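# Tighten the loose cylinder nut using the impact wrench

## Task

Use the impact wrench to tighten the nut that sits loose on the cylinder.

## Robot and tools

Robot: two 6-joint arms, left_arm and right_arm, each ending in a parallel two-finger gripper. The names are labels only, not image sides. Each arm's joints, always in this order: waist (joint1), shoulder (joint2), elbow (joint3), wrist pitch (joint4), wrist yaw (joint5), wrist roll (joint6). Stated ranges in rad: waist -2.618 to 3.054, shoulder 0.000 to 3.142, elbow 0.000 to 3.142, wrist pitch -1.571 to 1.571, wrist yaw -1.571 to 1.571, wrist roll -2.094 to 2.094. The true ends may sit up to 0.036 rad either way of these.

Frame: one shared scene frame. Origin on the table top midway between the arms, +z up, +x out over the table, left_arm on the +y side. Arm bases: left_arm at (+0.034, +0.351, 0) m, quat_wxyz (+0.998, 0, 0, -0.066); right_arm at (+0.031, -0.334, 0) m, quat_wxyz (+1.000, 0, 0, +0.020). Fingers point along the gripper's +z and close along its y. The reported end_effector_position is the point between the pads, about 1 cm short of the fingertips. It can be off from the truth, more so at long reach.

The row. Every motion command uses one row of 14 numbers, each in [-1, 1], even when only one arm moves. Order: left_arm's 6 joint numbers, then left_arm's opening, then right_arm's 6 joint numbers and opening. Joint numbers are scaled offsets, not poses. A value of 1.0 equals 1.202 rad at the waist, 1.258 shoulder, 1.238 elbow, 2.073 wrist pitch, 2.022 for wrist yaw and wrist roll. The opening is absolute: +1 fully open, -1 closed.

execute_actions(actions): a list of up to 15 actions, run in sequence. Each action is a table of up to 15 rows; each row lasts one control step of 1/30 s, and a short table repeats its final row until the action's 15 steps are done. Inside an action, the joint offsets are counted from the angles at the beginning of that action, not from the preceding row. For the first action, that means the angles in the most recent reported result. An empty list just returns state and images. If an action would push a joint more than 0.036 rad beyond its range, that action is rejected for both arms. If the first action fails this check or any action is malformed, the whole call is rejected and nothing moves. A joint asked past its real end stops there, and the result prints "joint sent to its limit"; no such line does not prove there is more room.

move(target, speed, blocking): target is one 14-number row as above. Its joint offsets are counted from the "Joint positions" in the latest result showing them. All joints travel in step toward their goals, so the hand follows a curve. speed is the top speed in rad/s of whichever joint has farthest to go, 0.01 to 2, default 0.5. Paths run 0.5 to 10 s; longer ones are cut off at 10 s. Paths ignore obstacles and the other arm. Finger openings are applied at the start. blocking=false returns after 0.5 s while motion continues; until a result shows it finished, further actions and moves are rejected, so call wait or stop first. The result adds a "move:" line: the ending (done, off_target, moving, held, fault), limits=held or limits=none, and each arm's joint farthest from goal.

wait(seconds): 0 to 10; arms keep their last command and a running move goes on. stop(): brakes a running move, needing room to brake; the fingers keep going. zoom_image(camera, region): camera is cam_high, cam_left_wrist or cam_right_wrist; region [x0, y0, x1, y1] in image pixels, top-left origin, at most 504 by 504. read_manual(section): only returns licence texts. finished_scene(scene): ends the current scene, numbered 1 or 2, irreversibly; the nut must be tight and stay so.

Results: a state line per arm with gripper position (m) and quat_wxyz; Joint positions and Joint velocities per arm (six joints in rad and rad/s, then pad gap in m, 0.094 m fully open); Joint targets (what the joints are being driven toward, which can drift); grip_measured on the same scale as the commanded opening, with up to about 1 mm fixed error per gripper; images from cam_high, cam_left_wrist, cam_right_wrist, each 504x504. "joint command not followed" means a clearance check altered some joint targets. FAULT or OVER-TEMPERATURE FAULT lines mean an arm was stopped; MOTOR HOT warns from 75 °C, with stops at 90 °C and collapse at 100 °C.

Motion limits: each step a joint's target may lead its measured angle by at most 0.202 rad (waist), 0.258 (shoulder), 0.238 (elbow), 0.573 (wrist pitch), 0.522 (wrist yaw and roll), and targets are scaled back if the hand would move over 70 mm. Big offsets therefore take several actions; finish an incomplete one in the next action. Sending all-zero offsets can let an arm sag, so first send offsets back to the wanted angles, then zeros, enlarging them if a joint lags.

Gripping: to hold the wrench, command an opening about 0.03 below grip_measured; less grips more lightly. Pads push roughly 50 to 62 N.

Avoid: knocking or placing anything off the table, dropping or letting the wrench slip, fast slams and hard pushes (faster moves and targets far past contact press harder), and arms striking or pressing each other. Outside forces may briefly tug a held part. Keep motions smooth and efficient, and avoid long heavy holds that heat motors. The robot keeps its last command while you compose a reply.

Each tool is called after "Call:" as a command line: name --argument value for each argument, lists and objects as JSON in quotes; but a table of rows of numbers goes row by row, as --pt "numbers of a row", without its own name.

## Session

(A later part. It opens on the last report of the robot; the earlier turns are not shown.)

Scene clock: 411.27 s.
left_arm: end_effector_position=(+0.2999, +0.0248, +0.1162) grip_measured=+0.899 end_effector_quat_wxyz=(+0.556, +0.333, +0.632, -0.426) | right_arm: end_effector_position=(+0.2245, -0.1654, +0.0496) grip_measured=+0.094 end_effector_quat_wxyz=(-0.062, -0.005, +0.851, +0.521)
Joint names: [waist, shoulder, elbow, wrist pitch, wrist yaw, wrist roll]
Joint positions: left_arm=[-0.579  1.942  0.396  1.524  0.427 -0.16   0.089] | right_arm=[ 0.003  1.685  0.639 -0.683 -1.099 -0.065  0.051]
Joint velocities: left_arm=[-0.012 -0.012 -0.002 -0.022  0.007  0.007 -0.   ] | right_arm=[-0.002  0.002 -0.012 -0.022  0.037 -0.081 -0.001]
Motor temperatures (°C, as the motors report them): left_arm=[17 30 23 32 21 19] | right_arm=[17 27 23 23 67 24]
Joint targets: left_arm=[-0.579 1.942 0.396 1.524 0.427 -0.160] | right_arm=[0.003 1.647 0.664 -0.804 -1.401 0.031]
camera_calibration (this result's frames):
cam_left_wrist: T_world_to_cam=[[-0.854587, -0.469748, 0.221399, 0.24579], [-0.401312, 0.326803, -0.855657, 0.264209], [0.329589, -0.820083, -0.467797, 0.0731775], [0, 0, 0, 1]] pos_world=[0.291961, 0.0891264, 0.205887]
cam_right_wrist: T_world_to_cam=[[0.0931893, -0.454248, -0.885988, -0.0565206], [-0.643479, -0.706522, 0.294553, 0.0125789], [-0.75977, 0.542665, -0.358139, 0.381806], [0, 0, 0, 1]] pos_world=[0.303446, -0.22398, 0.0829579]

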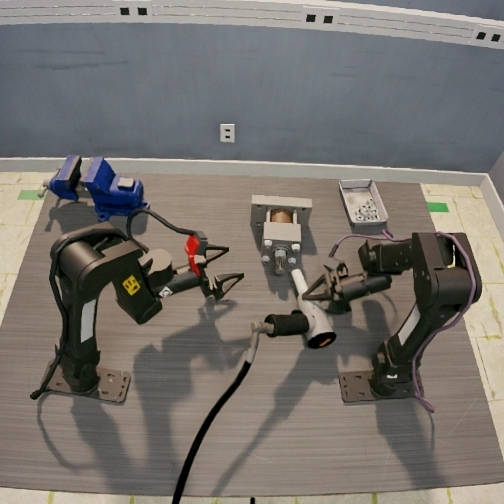

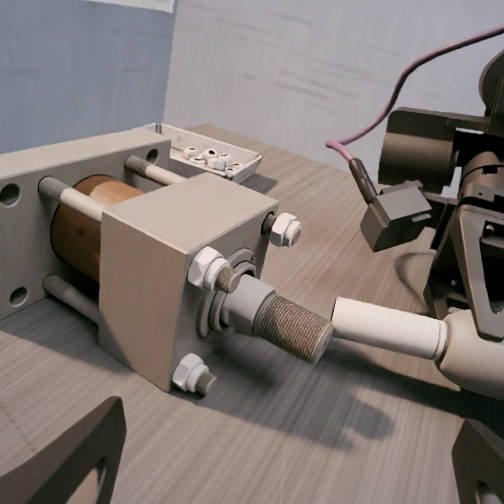

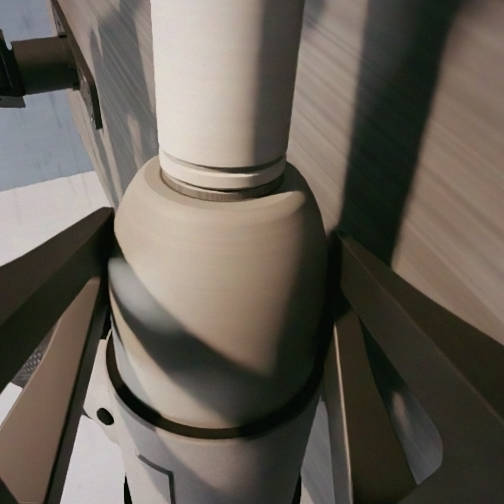

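Call:
execute_actions --actions '[[[0,0,0,0,0,0,0.9, 0,-0.03,0.02,-0.04,-0.13,0.03,0.02]],[[0,0,0,0,0,0,0.9, 0,-0.02,0.02,-0.03,-0.11,0.02,0.02]],[[0,0,0,0,0,0,0.9, 0,-0.02,0.02,-0.02,-0.08,0.01,0.02]]]'

Scene clock: 418.00 s.
left_arm: end_effector_position=(+0.2999, +0.0248, +0.1160) grip_measured=+0.899 end_effector_quat_wxyz=(+0.555, +0.333, +0.632, -0.426) | right_arm: end_effector_position=(+0.2325, -0.1717, +0.0366) grip_measured=+0.094 end_effector_quat_wxyz=(-0.020, -0.054, +0.870, +0.490)
Joint names: [waist, shoulder, elbow, wrist pitch, wrist yaw, wrist roll]
Joint positions: left_arm=[-0.579  1.942  0.396  1.523  0.427 -0.16   0.089] | right_arm=[ 0.003  1.685  0.639 -0.624 -1.022 -0.136  0.051]
Joint velocities: left_arm=[ 0.022 -0.007 -0.012 -0.022 -0.037 -0.007 -0.001] | right_arm=[-0.017  0.017  0.007 -0.007  0.007 -0.037  0.   ]
Motor temperatures (°C, as the motors report them): left_arm=[17 29 23 33 21 19] | right_arm=[17 27 23 23 66 24]
Joint targets: left_arm=[-0.579 1.942 0.396 1.523 0.427 -0.160] | right_arm=[0.003 1.660 0.664 -0.666 -1.195 -0.111]
camera_calibration (this result's frames):
cam_left_wrist: T_world_to_cam=[[-0.854395, -0.469914, 0.221787, 0.245748], [-0.402053, 0.327443, -0.855064, 0.264116], [0.329184, -0.819733, -0.468696, 0.073275], [0, 0, 0, 1]] pos_world=[0.292034, 0.0890633, 0.205676]
cam_right_wrist: T_world_to_cam=[[0.221698, -0.504305, -0.834581, -0.112027], [-0.646443, -0.716784, 0.261404, 0.0172166], [-0.730042, 0.481556, -0.484914, 0.373877], [0, 0, 0, 1]] pos_world=[0.308912, -0.224198, 0.0833021]

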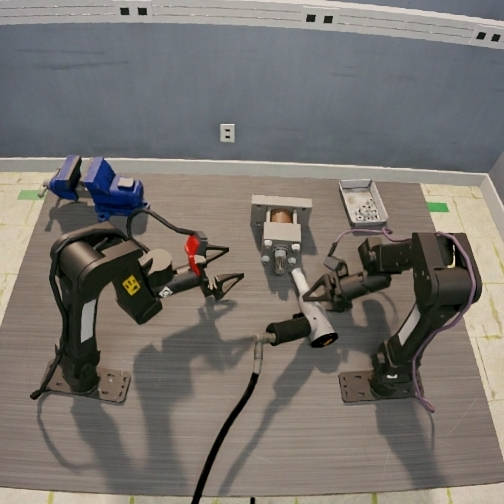

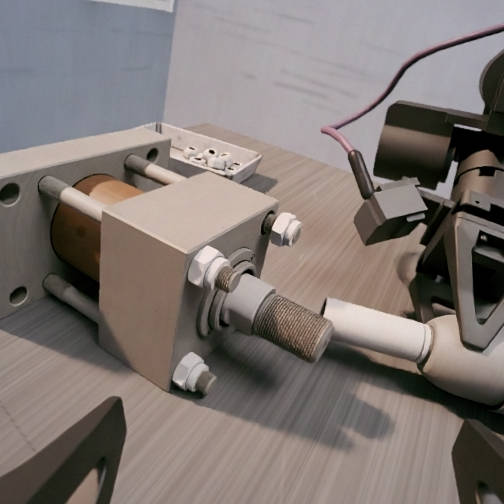

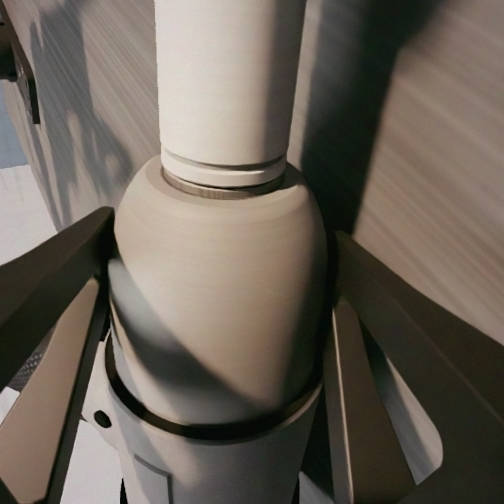

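Call:
move --target '[0,0,0,0,0,0,0.9, 0.41,-0.295,0.06,-0.046,0.34,0.43,0.02]' --speed 0.2

Scene clock: 425.80 s.
left_arm: end_effector_position=(+0.2999, +0.0248, +0.1159) grip_measured=+0.899 end_effector_quat_wxyz=(+0.555, +0.333, +0.632, -0.426) | right_arm: end_effector_position=(+0.2098, -0.1693, +0.0324) grip_measured=+0.095 end_effector_quat_wxyz=(-0.006, +0.056, +0.984, +0.169)
Joint names: [waist, shoulder, elbow, wrist pitch, wrist yaw, wrist roll]
Joint positions: left_arm=[-0.579  1.942  0.396  1.522  0.427 -0.16   0.089] | right_arm=[ 0.488  1.362  0.682 -0.707 -0.288  0.668  0.051]
Joint velocities: left_arm=[-0.012  0.002  0.002  0.007  0.007  0.066  0.001] | right_arm=[ 0.007 -0.002 -0.007 -0.037  0.11  -0.051  0.   ]
Motor temperatures (°C, as the motors report them): left_arm=[17 29 22 33 21 19] | right_arm=[17 27 23 22 60 23]
Joint targets: left_arm=[-0.579 1.942 0.396 1.523 0.427 -0.160] | right_arm=[0.495 1.314 0.713 -0.719 -0.335 0.733]
move: off_target (right_arm); limits=none; left_arm: farthest joint: the wrist pitch, 0.001 radians from its target (0.000 radians at the start); right_arm: farthest joint: the wrist roll, 0.065 radians from its target (0.870 radians at the start)
camera_calibration (this result's frames):
cam_left_wrist: T_world_to_cam=[[-0.854331, -0.469969, 0.221917, 0.245734], [-0.4023, 0.327656, -0.854866, 0.264085], [0.329048, -0.819616, -0.468995, 0.0733074], [0, 0, 0, 1]] pos_world=[0.292058, 0.0890423, 0.205606]
cam_right_wrist: T_world_to_cam=[[0.0368973, -0.946946, -0.319267, -0.162134], [-0.731242, -0.24334, 0.637236, 0.0911604], [-0.681119, 0.20995, -0.701426, 0.304922], [0, 0, 0, 1]] pos_world=[0.280331, -0.195368, 0.104025]

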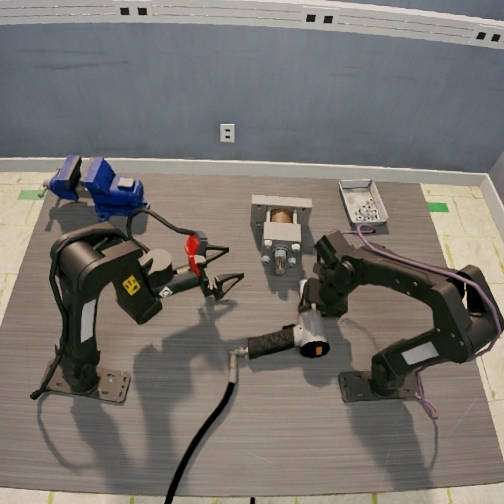

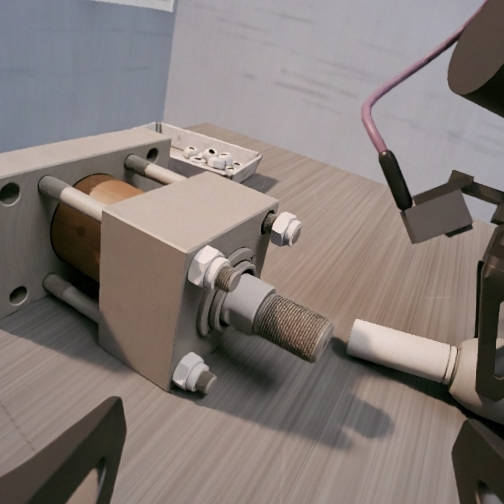

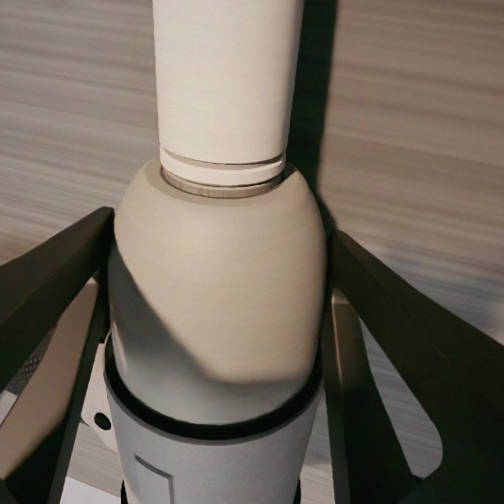

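Call:
move --target '[0,0,0,0,0,0,0.9, 0,0,0,0,0,0,0.4]'

Call:
move --target '[0,0,0,0,0,0,0.9, -0.263,0.0,-0.2,0.155,-0.265,-0.16,0.4]' --speed 0.2

Scene clock: 433.27 s.
left_arm: end_effector_position=(+0.2999, +0.0248, +0.1157) grip_measured=+0.899 end_effector_quat_wxyz=(+0.555, +0.333, +0.633, -0.426) | right_arm: end_effector_position=(+0.2088, -0.1676, +0.0329) grip_measured=+0.398 end_effector_quat_wxyz=(-0.008, +0.054, +0.983, +0.174)
Joint names: [waist, shoulder, elbow, wrist pitch, wrist yaw, wrist roll]
Joint positions: left_arm=[-0.579  1.942  0.396  1.521  0.427 -0.16   0.089] | right_arm=[ 0.488  1.362  0.681 -0.705 -0.3    0.667  0.066]
Joint velocities: left_arm=[-0.002  0.017 -0.007 -0.051 -0.022  0.022  0.   ] | right_arm=[-0.002  0.017 -0.007 -0.095  0.022 -0.007  0.   ]
Motor temperatures (°C, as the motors report them): left_arm=[17 29 22 33 21 19] | right_arm=[17 27 24 22 54 23]
Joint targets: left_arm=[-0.579 1.942 0.396 1.522 0.427 -0.160] | right_arm=[0.488 1.362 0.682 -0.707 -0.288 0.668]
move: done; limits=none; left_arm: farthest joint: the wrist pitch, 0.001 radians from its target (0.000 radians at the start); right_arm: farthest joint: the wrist yaw, 0.012 radians from its target (0.000 radians at the start)
camera_calibration (this result's frames):
cam_left_wrist: T_world_to_cam=[[-0.854203, -0.47008, 0.222176, 0.245706], [-0.402793, 0.328082, -0.85447, 0.264023], [0.328777, -0.819382, -0.469594, 0.0733723], [0, 0, 0, 1]] pos_world=[0.292106, 0.0890004, 0.205465]
cam_right_wrist: T_world_to_cam=[[0.0387789, -0.943542, -0.328976, -0.159822], [-0.727497, -0.252351, 0.638018, 0.0882192], [-0.685014, 0.214587, -0.69621, 0.305702], [0, 0, 0, 1]] pos_world=[0.279787, -0.194136, 0.10397]

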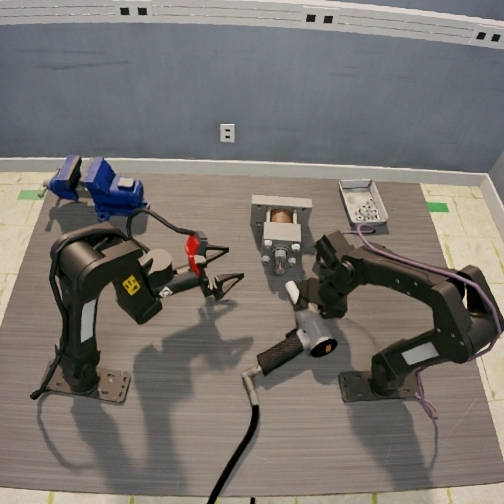

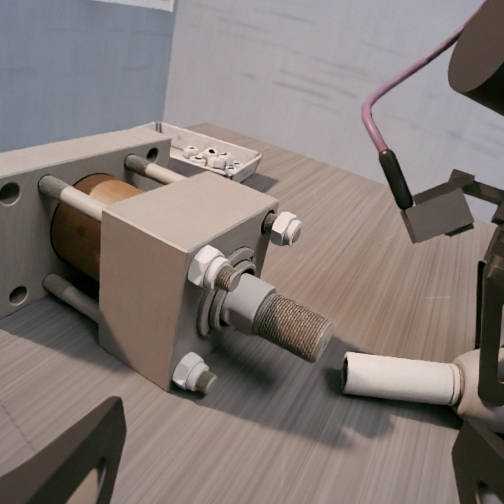

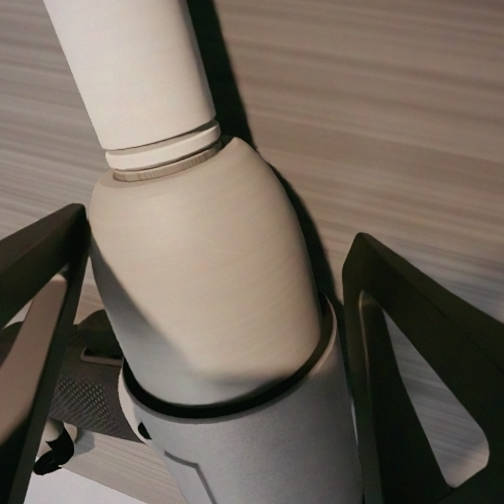

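Scene clock: 436.50 s.
left_arm: end_effector_position=(+0.2999, +0.0248, +0.1156) grip_measured=+0.899 end_effector_quat_wxyz=(+0.555, +0.333, +0.633, -0.426) | right_arm: end_effector_position=(+0.2083, -0.1592, +0.0339) grip_measured=+0.398 end_effector_quat_wxyz=(+0.001, +0.008, +0.912, +0.411)
Joint names: [waist, shoulder, elbow, wrist pitch, wrist yaw, wrist roll]
Joint positions: left_arm=[-0.579  1.942  0.396  1.521  0.427 -0.16   0.089] | right_arm=[ 0.183  1.362  0.45  -0.401 -0.816  0.353  0.066]
Joint velocities: left_arm=[ 0.012  0.012 -0.007 -0.007 -0.007 -0.007 -0.001] | right_arm=[-0.002 -0.007  0.002  0.051 -0.022 -0.007 -0.001]
Motor temperatures (°C, as the motors report them): left_arm=[17 29 22 33 21 19] | right_arm=[17 26 23 22 53 23]
Joint targets: left_arm=[-0.579 1.942 0.396 1.521 0.427 -0.160] | right_arm=[0.172 1.362 0.434 -0.384 -0.836 0.343]
move: done; limits=none; left_arm: farthest joint: the waist, 0.000 radians from its target (0.000 radians at the start); right_arm: farthest joint: the wrist yaw, 0.020 radians from its target (0.536 radians at the start)
camera_calibration (this result's frames):
cam_left_wrist: T_world_to_cam=[[-0.854139, -0.470135, 0.222305, 0.245692], [-0.40304, 0.328295, -0.854272, 0.263991], [0.328642, -0.819265, -0.469893, 0.0734047], [0, 0, 0, 1]] pos_world=[0.292131, 0.0889795, 0.205394]
cam_right_wrist: T_world_to_cam=[[0.13426, -0.668637, -0.731368, -0.114009], [-0.726829, -0.568115, 0.385961, 0.0474147], [-0.673569, 0.47976, -0.56226, 0.33949], [0, 0, 0, 1]] pos_world=[0.278439, -0.212168, 0.0891988]

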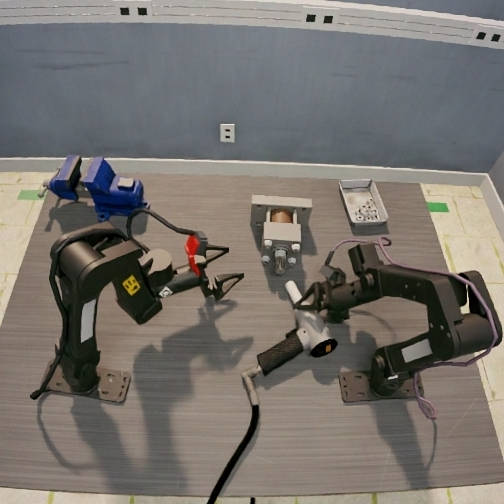

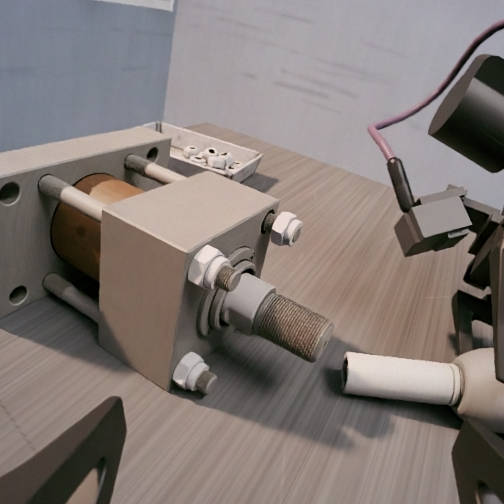

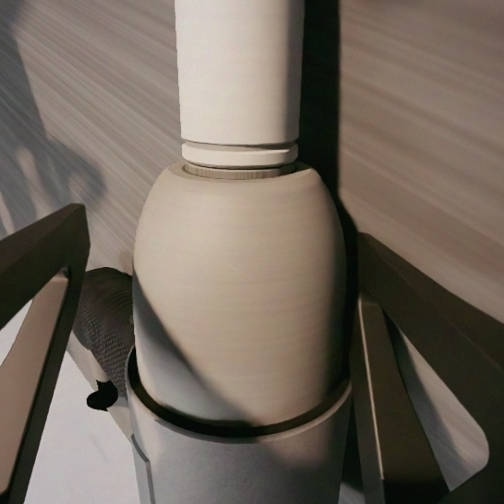

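Call:
execute_actions --actions '[]'

Scene clock: 446.17 s.
left_arm: end_effector_position=(+0.2999, +0.0248, +0.1156) grip_measured=+0.899 end_effector_quat_wxyz=(+0.555, +0.333, +0.633, -0.426) | right_arm: end_effector_position=(+0.2081, -0.1592, +0.0338) grip_measured=+0.398 end_effector_quat_wxyz=(+0.001, +0.008, +0.912, +0.411)
Joint names: [waist, shoulder, elbow, wrist pitch, wrist yaw, wrist roll]
Joint positions: left_arm=[-0.579  1.942  0.396  1.521  0.427 -0.16   0.089] | right_arm=[ 0.183  1.362  0.45  -0.401 -0.816  0.353  0.066]
Joint velocities: left_arm=[-0.007  0.002  0.002 -0.022 -0.007  0.007  0.   ] | right_arm=[ 0.002  0.022 -0.012 -0.007  0.081  0.037 -0.   ]
Motor temperatures (°C, as the motors report them): left_arm=[17 28 22 33 21 19] | right_arm=[17 26 23 22 49 22]
Joint targets: left_arm=[-0.579 1.942 0.396 1.521 0.427 -0.160] | right_arm=[0.172 1.362 0.434 -0.384 -0.836 0.343]
camera_calibration (this result's frames):
cam_left_wrist: T_world_to_cam=[[-0.854139, -0.470135, 0.222305, 0.245692], [-0.40304, 0.328295, -0.854272, 0.263991], [0.328642, -0.819265, -0.469893, 0.0734047], [0, 0, 0, 1]] pos_world=[0.292131, 0.0889795, 0.205394]
cam_right_wrist: T_world_to_cam=[[0.134366, -0.668668, -0.73132, -0.114109], [-0.726652, -0.568265, 0.386073, 0.0472773], [-0.673738, 0.47954, -0.562244, 0.339365], [0, 0, 0, 1]] pos_world=[0.27833, -0.212174, 0.0891035]

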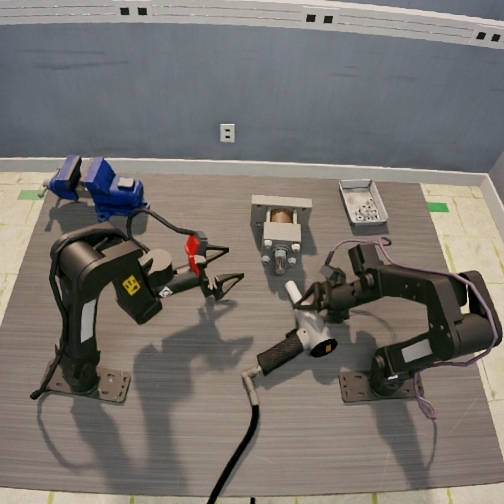

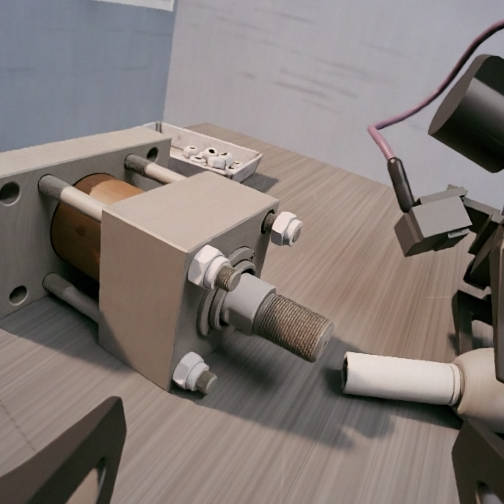

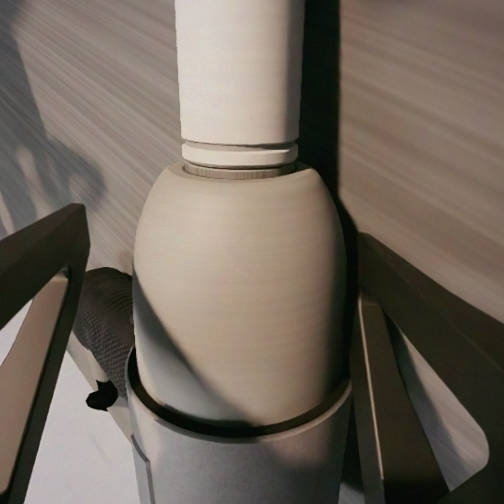

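Call:
move --target '[0,0,0,0,0,0,0.9,0,0.155,0.15,-0.116,-0.015,-0.1,0.4]' --speed 0.2

Scene clock: 457.80 s.
left_arm: end_effector_position=(+0.2999, +0.0248, +0.1155) grip_measured=+0.899 end_effector_quat_wxyz=(+0.554, +0.333, +0.633, -0.426) | right_arm: end_effector_position=(+0.2108, -0.1571, +0.0333) grip_measured=+0.398 end_effector_quat_wxyz=(-0.059, -0.038, +0.914, +0.399)
Joint names: [waist, shoulder, elbow, wrist pitch, wrist yaw, wrist roll]
Joint positions: left_arm=[-0.579  1.942  0.396  1.521  0.427 -0.16   0.089] | right_arm=[ 0.183  1.537  0.616 -0.61  -0.829  0.159  0.066]
Joint velocities: left_arm=[-0.002  0.007 -0.002 -0.037  0.066 -0.007  0.001] | right_arm=[-0.012  0.012  0.007  0.007  0.007  0.007 -0.   ]
Motor temperatures (°C, as the motors report them): left_arm=[17 28 22 34 20 19] | right_arm=[17 25 23 22 46 22]
Joint targets: left_arm=[-0.579 1.942 0.396 1.521 0.427 -0.160] | right_arm=[0.183 1.557 0.635 -0.641 -0.846 0.151]
move: off_target (right_arm); limits=none; left_arm: farthest joint: the waist, 0.000 radians from its target (0.000 radians at the start); right_arm: farthest joint: the wrist pitch, 0.031 radians from its target (0.240 radians at the start)
camera_calibration (this result's frames):
cam_left_wrist: T_world_to_cam=[[-0.854075, -0.470191, 0.222435, 0.245679], [-0.403287, 0.328508, -0.854074, 0.26396], [0.328506, -0.819148, -0.470192, 0.0734372], [0, 0, 0, 1]] pos_world=[0.292155, 0.0889585, 0.205324]
cam_right_wrist: T_world_to_cam=[[0.170503, -0.665725, -0.726456, -0.120752], [-0.615972, -0.647454, 0.448755, 0.0127921], [-0.769095, 0.370963, -0.520461, 0.341431], [0, 0, 0, 1]] pos_world=[0.291061, -0.198764, 0.0842396]

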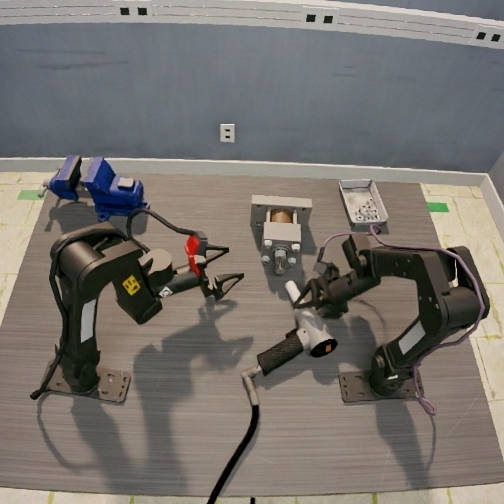

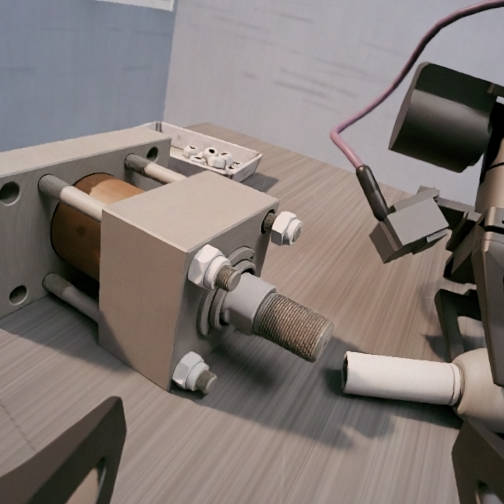

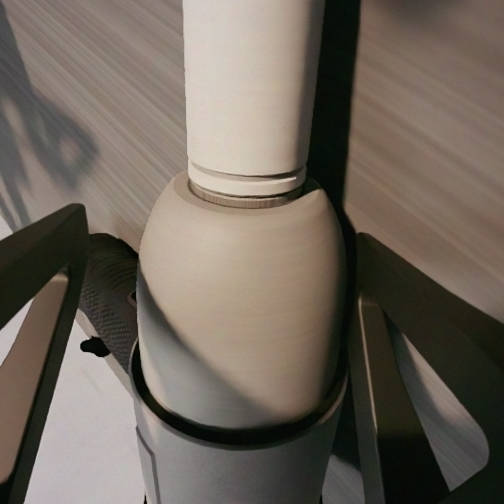

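Call:
move --target '[0,0,0,0,0,0,0.9,0,0.19,0.165,-0.14,-0.02,-0.105,0.4]' --speed 0.2

Scene clock: 463.60 s.
left_arm: end_effector_position=(+0.2999, +0.0248, +0.1154) grip_measured=+0.899 end_effector_quat_wxyz=(+0.554, +0.333, +0.633, -0.426) | right_arm: end_effector_position=(+0.2102, -0.1556, +0.0335) grip_measured=+0.398 end_effector_quat_wxyz=(-0.144, -0.075, +0.904, +0.394)
Joint names: [waist, shoulder, elbow, wrist pitch, wrist yaw, wrist roll]
Joint positions: left_arm=[-0.579  1.942  0.396  1.52   0.427 -0.16   0.089] | right_arm=[ 0.183  1.746  0.81  -0.876 -0.841 -0.05   0.066]
Joint velocities: left_arm=[ 0.017  0.012 -0.012  0.022  0.022 -0.037 -0.001] | right_arm=[-0.002 -0.012  0.007 -0.007  0.051  0.007 -0.   ]
Motor temperatures (°C, as the motors report them): left_arm=[17 28 22 34 20 19] | right_arm=[17 25 23 22 45 21]
Joint targets: left_arm=[-0.579 1.942 0.396 1.521 0.427 -0.160] | right_arm=[0.183 1.776 0.821 -0.901 -0.869 -0.053]
move: off_target (right_arm); limits=none; left_arm: farthest joint: the wrist pitch, 0.001 radians from its target (0.000 radians at the start); right_arm: farthest joint: the shoulder, 0.030 radians from its target (0.239 radians at the start)
camera_calibration (this result's frames):
cam_left_wrist: T_world_to_cam=[[-0.854011, -0.470246, 0.222564, 0.245665], [-0.403533, 0.328721, -0.853875, 0.263929], [0.32837, -0.819031, -0.470491, 0.0734696], [0, 0, 0, 1]] pos_world=[0.292179, 0.0889376, 0.205253]
cam_right_wrist: T_world_to_cam=[[0.166235, -0.643951, -0.746788, -0.114571], [-0.459152, -0.720765, 0.519304, -0.0334608], [-0.872665, 0.256563, -0.415488, 0.341076], [0, 0, 0, 1]] pos_world=[0.301328, -0.185403, 0.0735295]

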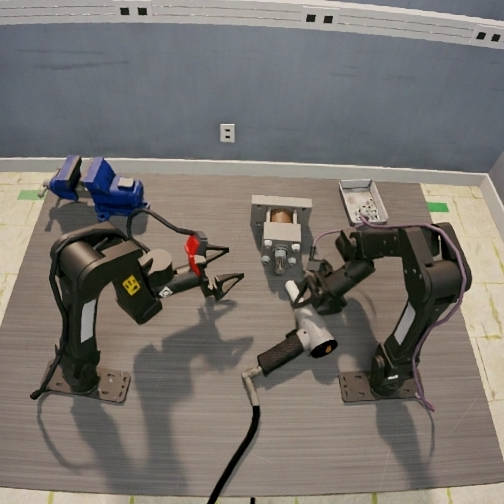

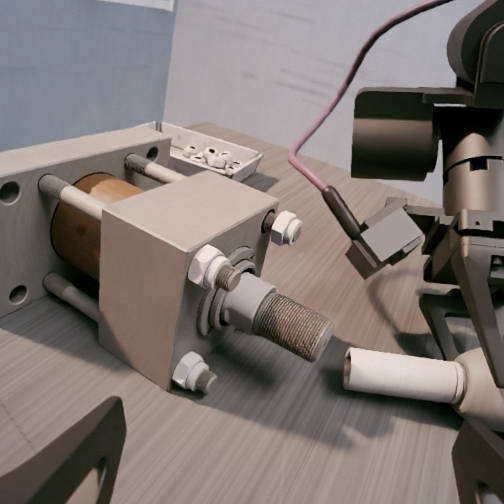

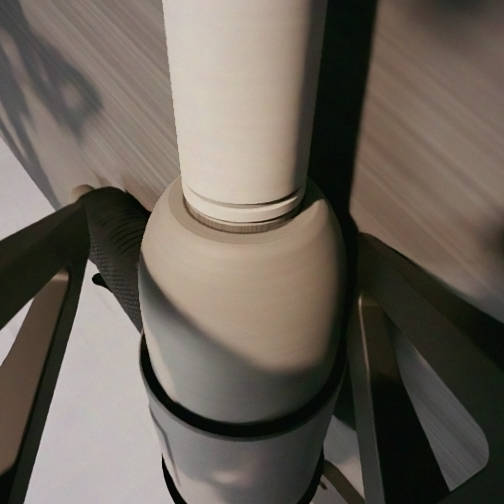

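Call:
move --target '[0,0,0,0,0,0,0.9,0,0,0,0,0,0,0.03]' --speed 0.2

Scene clock: 466.37 s.
left_arm: end_effector_position=(+0.2999, +0.0248, +0.1153) grip_measured=+0.899 end_effector_quat_wxyz=(+0.554, +0.333, +0.633, -0.426) | right_arm: end_effector_position=(+0.2115, -0.1585, +0.0293) grip_measured=+0.073 end_effector_quat_wxyz=(-0.141, -0.079, +0.909, +0.383)
Joint names: [waist, shoulder, elbow, wrist pitch, wrist yaw, wrist roll]
Joint positions: left_arm=[-0.579  1.942  0.396  1.52   0.427 -0.16   0.089] | right_arm=[ 0.183  1.748  0.81  -0.867 -0.816 -0.051  0.05 ]
Joint velocities: left_arm=[0.002 0.007 0.002 0.037 0.037 0.022 0.001] | right_arm=[-0.017 -0.017 -0.012 -0.007 -0.007 -0.007 -0.   ]
Motor temperatures (°C, as the motors report them): left_arm=[17 28 22 34 20 19] | right_arm=[17 25 23 22 45 21]
Joint targets: left_arm=[-0.579 1.942 0.396 1.520 0.427 -0.160] | right_arm=[0.183 1.746 0.810 -0.876 -0.841 -0.050]
move: off_target (right_arm); limits=none; left_arm: farthest joint: the waist, 0.000 radians from its target (0.000 radians at the start); right_arm: farthest joint: the wrist yaw, 0.025 radians from its target (0.000 radians at the start)
camera_calibration (this result's frames):
cam_left_wrist: T_world_to_cam=[[-0.853946, -0.470302, 0.222693, 0.245651], [-0.40378, 0.328934, -0.853677, 0.263898], [0.328234, -0.818913, -0.47079, 0.073502], [0, 0, 0, 1]] pos_world=[0.292203, 0.0889168, 0.205183]
cam_right_wrist: T_world_to_cam=[[0.180041, -0.659265, -0.730038, -0.125588], [-0.460683, -0.712253, 0.529591, -0.0314036], [-0.869112, 0.240968, -0.431947, 0.338446], [0, 0, 0, 1]] pos_world=[0.302292, -0.186718, 0.0711375]

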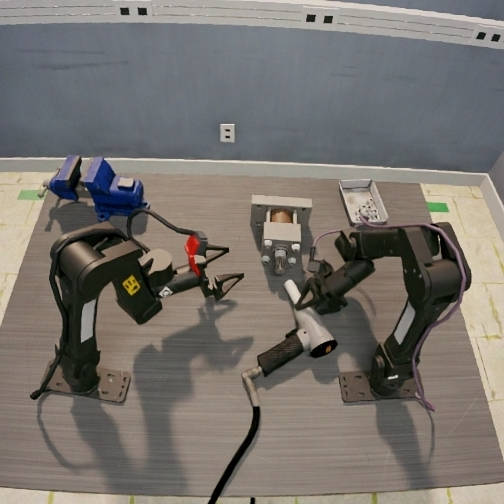

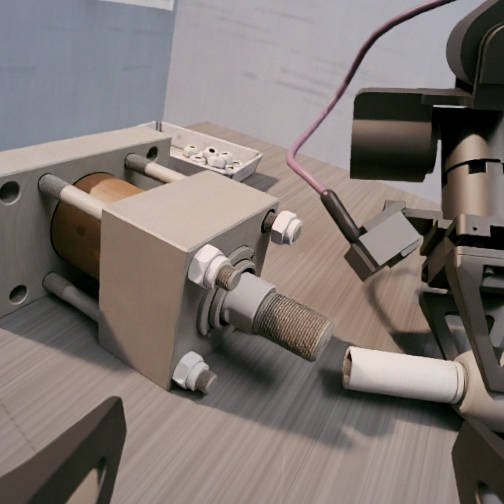

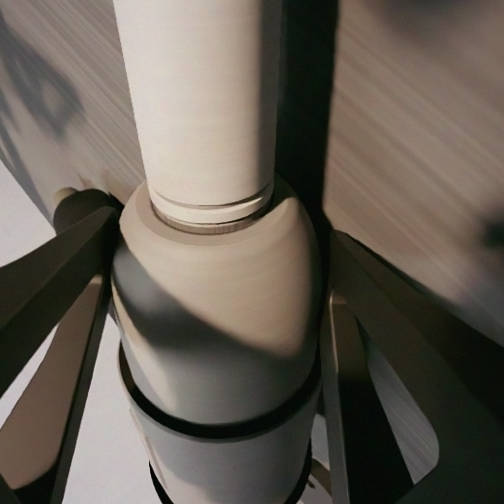

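Call:
execute_actions --actions '[[[0,0,0,0,0,0,0.9,0,0,0,-0.01,-0.02,0,0.4]],[[0,0,0,0,0,0,0.9,0,-0.058,-0.05,-0.01,-0.01,0,0.4]],[[0,0,0,0,0,0,0.9,0,0,0,0,0,0,0.4]]]'

Scene clock: 470.50 s.
left_arm: end_effector_position=(+0.2999, +0.0248, +0.1151) grip_measured=+0.899 end_effector_quat_wxyz=(+0.554, +0.333, +0.633, -0.426) | right_arm: end_effector_position=(+0.2034, -0.1587, +0.0348) grip_measured=+0.398 end_effector_quat_wxyz=(-0.133, -0.082, +0.907, +0.390)
Joint names: [waist, shoulder, elbow, wrist pitch, wrist yaw, wrist roll]
Joint positions: left_arm=[-0.579  1.942  0.396  1.519  0.427 -0.16   0.089] | right_arm=[ 0.183  1.695  0.77  -0.861 -0.829 -0.051  0.066]
Joint velocities: left_arm=[ 0.002 -0.002 -0.002  0.022 -0.022 -0.007 -0.001] | right_arm=[-0.012 -0.002 -0.012 -0.051  0.007 -0.007 -0.   ]
Motor temperatures (°C, as the motors report them): left_arm=[17 28 22 34 20 19] | right_arm=[17 25 23 22 44 21]
Joint targets: left_arm=[-0.579 1.942 0.396 1.519 0.427 -0.160] | right_arm=[0.183 1.695 0.770 -0.862 -0.831 -0.051]
camera_calibration (this result's frames):
cam_left_wrist: T_world_to_cam=[[-0.853753, -0.470468, 0.223081, 0.245609], [-0.404519, 0.329572, -0.853081, 0.263804], [0.327826, -0.818561, -0.471687, 0.0735991], [0, 0, 0, 1]] pos_world=[0.292276, 0.0888542, 0.204971]
cam_right_wrist: T_world_to_cam=[[0.189744, -0.647644, -0.737939, -0.120143], [-0.470967, -0.719517, 0.510378, -0.0365638], [-0.861503, 0.250704, -0.441543, 0.334186], [0, 0, 0, 1]] pos_world=[0.293478, -0.1879, 0.0775602]

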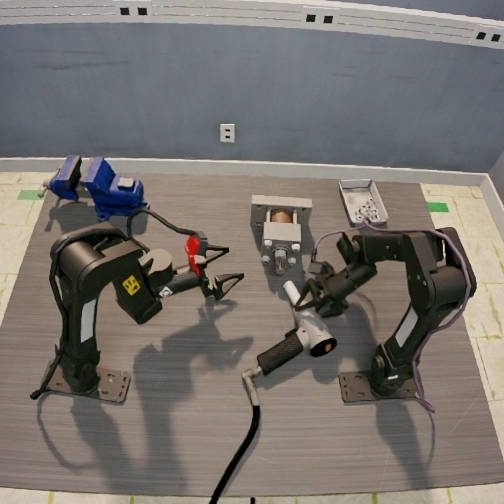

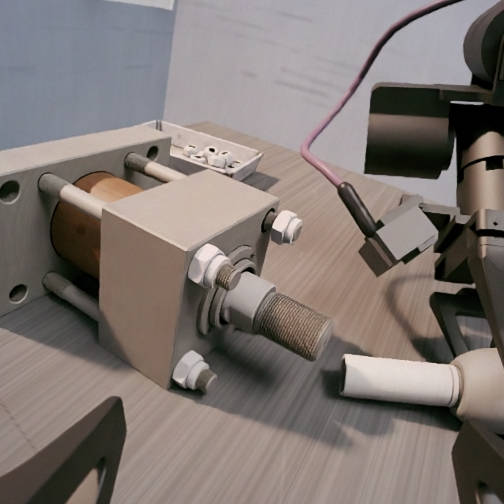

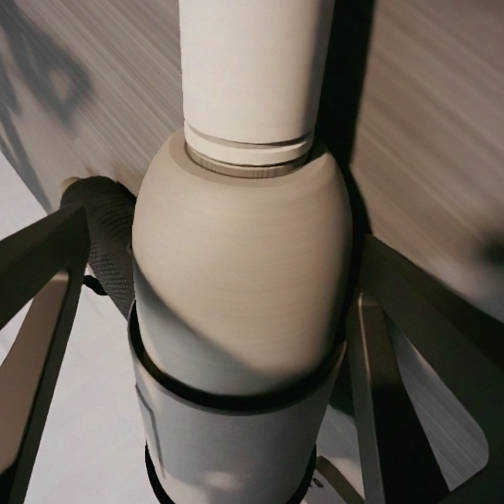

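Call:
execute_actions --actions '[[[0,0,0,0,0,0,0.9,0.03,-0.025,-0.035,-0.005,-0.01,0,0.4]],[[0,0,0,0,0,0,0.9,0,0,0,0,0,0,0.4]],[[0,0,0,0,0,0,0.9,0,0,0,0,0,0,0.03]],[[0,0,0,0,0,0,0.9,0,0,0,0,0,0,0.03]]]'

Scene clock: 476.80 s.
left_arm: end_effector_position=(+0.2999, +0.0249, +0.1147) grip_measured=+0.899 end_effector_quat_wxyz=(+0.553, +0.333, +0.634, -0.426) | right_arm: end_effector_position=(+0.1990, -0.1605, +0.0291) grip_measured=+0.124 end_effector_quat_wxyz=(-0.129, -0.096, +0.913, +0.375)
Joint names: [waist, shoulder, elbow, wrist pitch, wrist yaw, wrist roll]
Joint positions: left_arm=[-0.579  1.942  0.396  1.517  0.427 -0.16   0.089] | right_arm=[ 0.2    1.684  0.752 -0.842 -0.795 -0.054  0.053]
Joint velocities: left_arm=[ 0.002 -0.007 -0.012 -0.022  0.037 -0.022  0.001] | right_arm=[-0.007 -0.007  0.002 -0.037  0.022 -0.007 -0.   ]
Motor temperatures (°C, as the motors report them): left_arm=[17 28 22 34 20 19] | right_arm=[17 25 23 21 43 21]
Joint targets: left_arm=[-0.579 1.942 0.396 1.518 0.427 -0.160] | right_arm=[0.200 1.684 0.752 -0.842 -0.796 -0.054]
camera_calibration (this result's frames):
cam_left_wrist: T_world_to_cam=[[-0.853495, -0.470691, 0.223597, 0.245554], [-0.405504, 0.330423, -0.852284, 0.263679], [0.327281, -0.81809, -0.472881, 0.0737284], [0, 0, 0, 1]] pos_world=[0.292372, 0.0887711, 0.204689]
cam_right_wrist: T_world_to_cam=[[0.222625, -0.662686, -0.715042, -0.13422], [-0.463445, -0.717214, 0.520407, -0.0384359], [-0.857704, 0.215527, -0.466788, 0.322629], [0, 0, 0, 1]] pos_world=[0.288788, -0.186048, 0.0746288]

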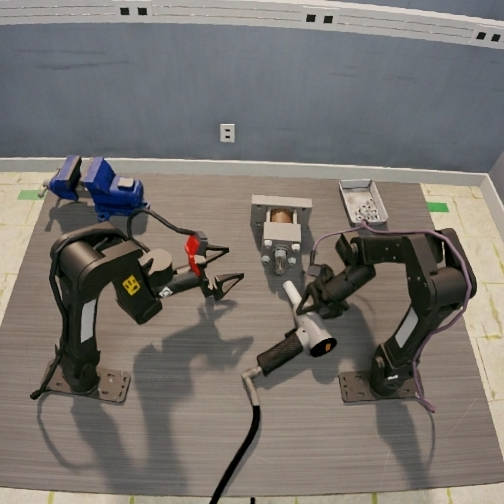

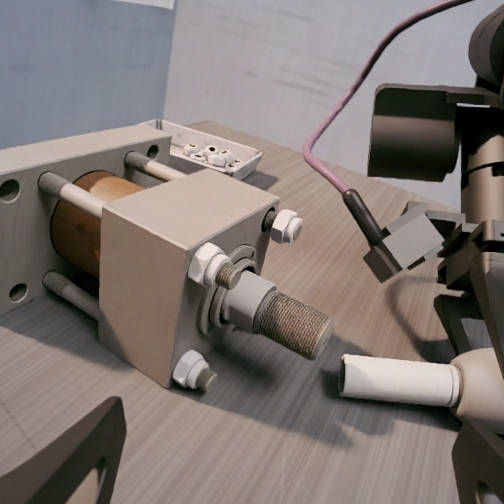

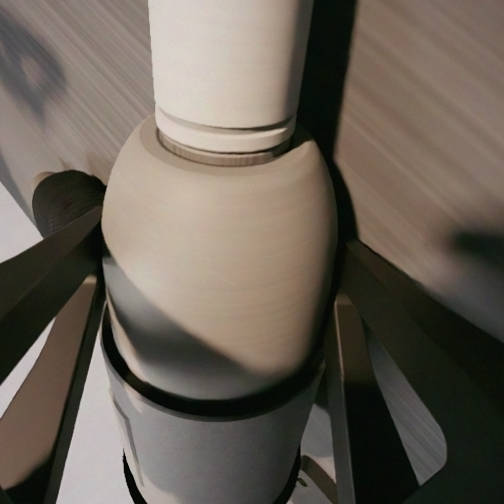

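Call:
move --target '[-0.261,-0.175,0.886,-0.944,-0.206,0,0.9,-0.118,-0.333,-0.244,0.162,-0.341,0.247,0.03]' --speed 0.45

Call:
zoom_image --camera "cam_left_wrist" --region '[100,150,400,450]'

Scene clock: 489.30 s.
left_arm: end_effector_position=(+0.2967, -0.0788, +0.2036) grip_measured=+0.899 end_effector_quat_wxyz=(+0.338, +0.382, +0.828, -0.235) | right_arm: end_effector_position=(+0.1900, -0.1488, +0.0852) grip_measured=+0.124 end_effector_quat_wxyz=(-0.058, +0.054, +0.830, +0.553)
Joint names: [waist, shoulder, elbow, wrist pitch, wrist yaw, wrist roll]
Joint positions: left_arm=[-0.885  1.743  1.461 -0.44   0.017 -0.16   0.089] | right_arm=[ 0.076  1.313  0.429 -0.506 -1.171  0.366  0.053]
Joint velocities: left_arm=[ 0.002  0.007 -0.002 -0.066  0.022  0.051  0.001] | right_arm=[-0.017  0.007 -0.002 -0.007 -0.007  0.007  0.001]
Motor temperatures (°C, as the motors report them): left_arm=[17 29 23 34 20 19] | right_arm=[17 25 23 21 45 21]
Joint targets: left_arm=[-0.893 1.722 1.493 -0.440 0.010 -0.160] | right_arm=[0.058 1.265 0.450 -0.506 -1.485 0.445]
move: off_target (left_arm, right_arm); limits=none; left_arm: farthest joint: the elbow, 0.032 radians from its target (1.097 radians at the start); right_arm: farthest joint: the wrist yaw, 0.313 radians from its target (0.689 radians at the start)
camera_calibration (this result's frames):
cam_left_wrist: T_world_to_cam=[[-0.736894, -0.663615, 0.128852, 0.143641], [-0.659719, 0.664361, -0.351277, 0.37207], [0.147508, -0.34386, -0.927363, 0.215231], [0, 0, 0, 1]] pos_world=[0.319561, -0.0778571, 0.311788]
cam_right_wrist: T_world_to_cam=[[-0.00530712, -0.397138, -0.917744, 0.0156488], [-0.699547, -0.654333, 0.287197, 0.0106577], [-0.714567, 0.643529, -0.274344, 0.358602], [0, 0, 0, 1]] pos_world=[0.263784, -0.217583, 0.109681]

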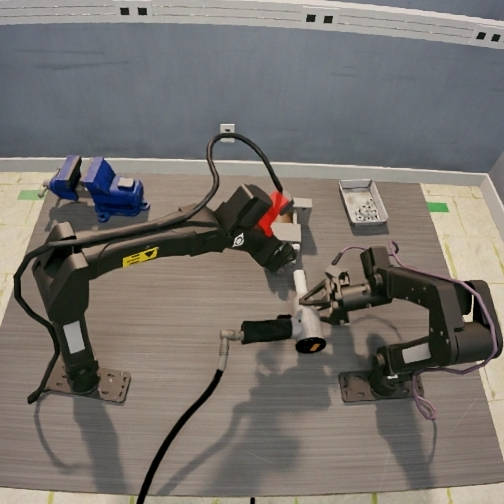

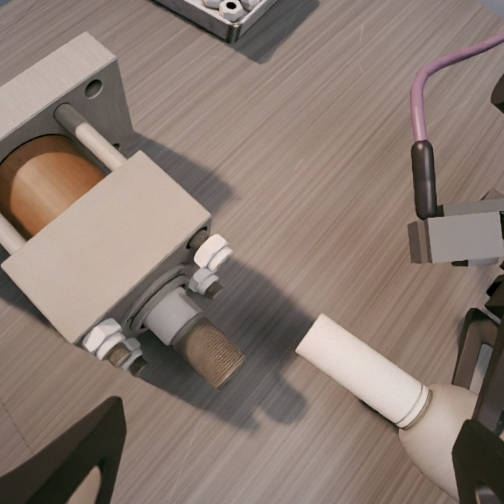

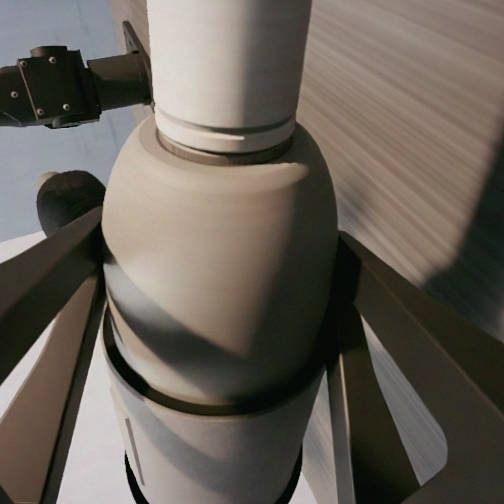

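Region (100, 150, 400, 450) of cam_left_wrist's 504x504 image, scaled by 1.680, with more detail than that image has.

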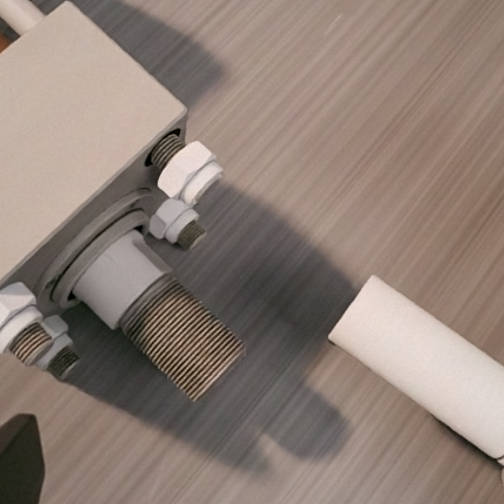

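Call:
move --target '[0,-0.017,0.026,0,0,0,0.9,-0.015,-0.038,0.017,0.03,-0.155,-0.03,0.03]' --speed 0.6

Scene clock: 494.33 s.
left_arm: end_effector_position=(+0.2966, -0.0786, +0.2034) grip_measured=+0.899 end_effector_quat_wxyz=(+0.337, +0.382, +0.828, -0.235) | right_arm: end_effector_position=(+0.1909, -0.1478, +0.0831) grip_measured=+0.124 end_effector_quat_wxyz=(-0.008, -0.012, +0.827, +0.561)
Joint names: [waist, shoulder, elbow, wrist pitch, wrist yaw, wrist roll]
Joint positions: left_arm=[-0.885  1.743  1.461 -0.441  0.017 -0.16   0.089] | right_arm=[ 0.076  1.313  0.405 -0.442 -1.182  0.237  0.053]
Joint velocities: left_arm=[-0.017 -0.012  0.012  0.007  0.007 -0.022  0.   ] | right_arm=[-0.007 -0.007 -0.002  0.022 -0.037  0.081 -0.   ]
Motor temperatures (°C, as the motors report them): left_arm=[17 30 23 34 20 19] | right_arm=[17 25 23 21 49 21]
Joint targets: left_arm=[-0.885 1.722 1.493 -0.440 0.017 -0.160] | right_arm=[0.058 1.266 0.451 -0.443 -1.485 0.305]
move: off_target (left_arm, right_arm); limits=none; left_arm: farthest joint: the elbow, 0.033 radians from its target (0.033 radians at the start); right_arm: farthest joint: the wrist yaw, 0.302 radians from its target (0.313 radians at the start)
camera_calibration (this result's frames):
cam_left_wrist: T_world_to_cam=[[-0.736654, -0.663968, 0.128403, 0.143761], [-0.660044, 0.66456, -0.350287, 0.371749], [0.147248, -0.342792, -0.927799, 0.215356], [0, 0, 0, 1]] pos_world=[0.319562, -0.0777749, 0.311567]
cam_right_wrist: T_world_to_cam=[[0.158857, -0.375365, -0.913163, -0.0143066], [-0.700147, -0.694941, 0.163863, 0.0169238], [-0.696102, 0.613318, -0.373207, 0.358295], [0, 0, 0, 1]] pos_world=[0.263532, -0.213358, 0.117881]

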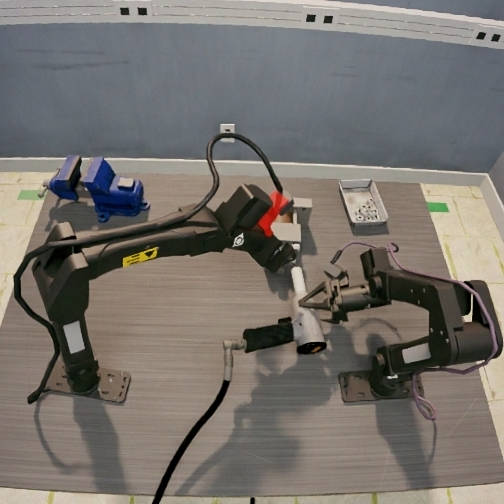

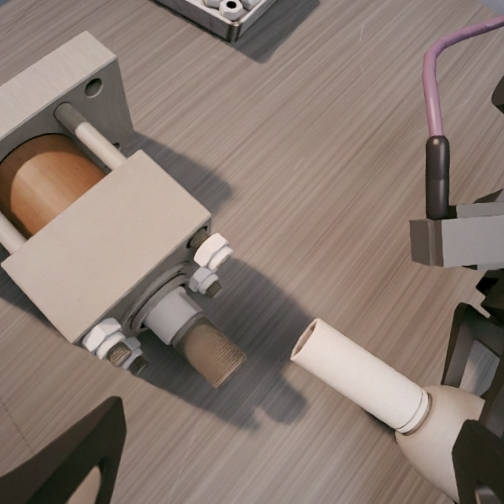

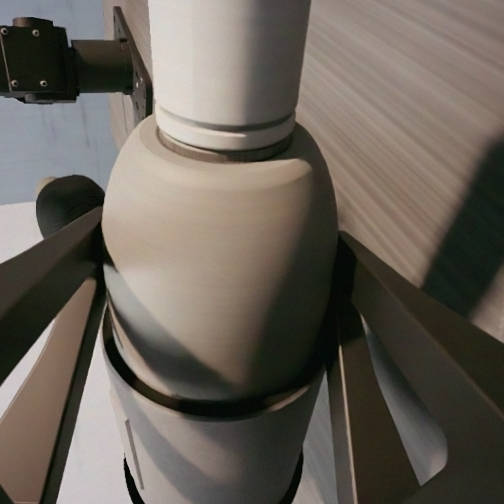

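Call:
move --target '[0,-0.017,0.026,0,0,0,0.9,0.068,-0.056,-0.028,0.31,-0.059,0.277,0.03]' --speed 0.4

Scene clock: 507.73 s.
left_arm: end_effector_position=(+0.2965, -0.0784, +0.2032) grip_measured=+0.899 end_effector_quat_wxyz=(+0.337, +0.382, +0.828, -0.234) | right_arm: end_effector_position=(+0.2322, -0.1321, +0.0875) grip_measured=+0.124 end_effector_quat_wxyz=(+0.050, +0.033, +0.824, +0.563)
Joint names: [waist, shoulder, elbow, wrist pitch, wrist yaw, wrist roll]
Joint positions: left_arm=[-0.885  1.743  1.461 -0.442  0.017 -0.16   0.089] | right_arm=[ 0.155  1.303  0.338  0.084 -1.085  0.703  0.053]
Joint velocities: left_arm=[-0.007 -0.007  0.002  0.007  0.007  0.095  0.   ] | right_arm=[-0.002 -0.017 -0.017 -0.037  0.022  0.051  0.   ]
Motor temperatures (°C, as the motors report them): left_arm=[17 31 24 33 20 19] | right_arm=[18 25 24 22 55 21]
Joint targets: left_arm=[-0.885 1.722 1.493 -0.441 0.017 -0.160] | right_arm=[0.158 1.243 0.370 0.200 -1.301 0.797]
move: off_target (left_arm, right_arm); limits=none; left_arm: farthest joint: the elbow, 0.033 radians from its target (0.033 radians at the start); right_arm: farthest joint: the wrist yaw, 0.217 radians from its target (0.119 radians at the start)
camera_calibration (this result's frames):
cam_left_wrist: T_world_to_cam=[[-0.736577, -0.664093, 0.128199, 0.14383], [-0.660255, 0.664901, -0.349243, 0.371379], [0.14669, -0.341888, -0.928221, 0.21555], [0, 0, 0, 1]] pos_world=[0.319528, -0.0777197, 0.311341]
cam_right_wrist: T_world_to_cam=[[0.14648, -0.389619, -0.909253, -0.0103714], [-0.796462, -0.591588, 0.125189, 0.0953816], [-0.586679, 0.705848, -0.396973, 0.367943], [0, 0, 0, 1]] pos_world=[0.293351, -0.207326, 0.124693]

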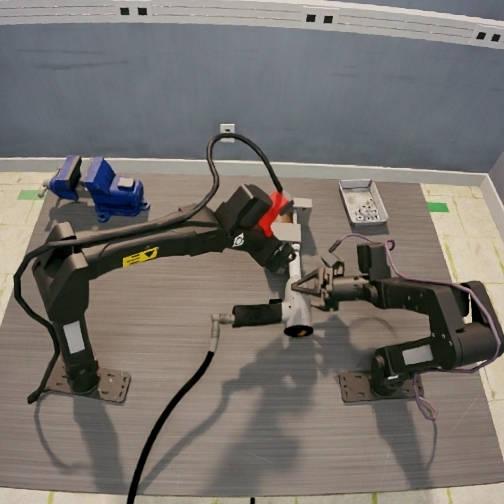

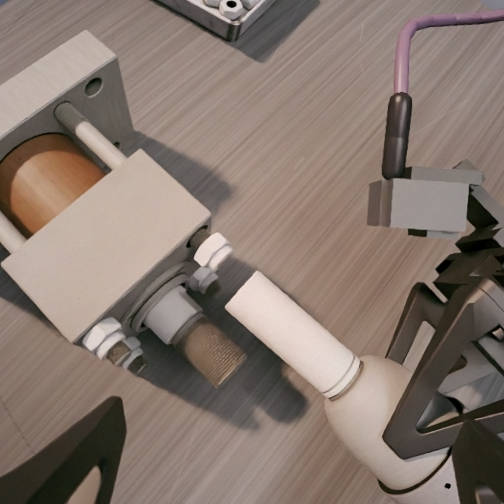

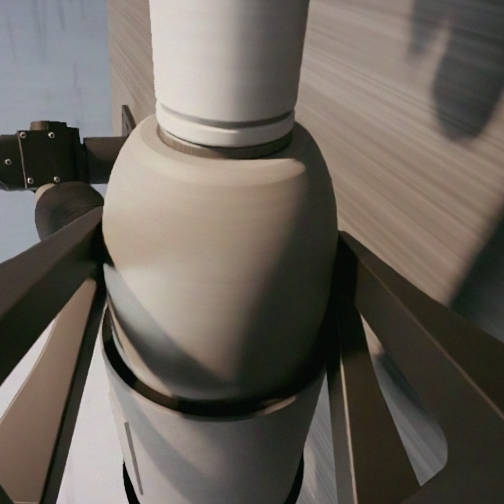

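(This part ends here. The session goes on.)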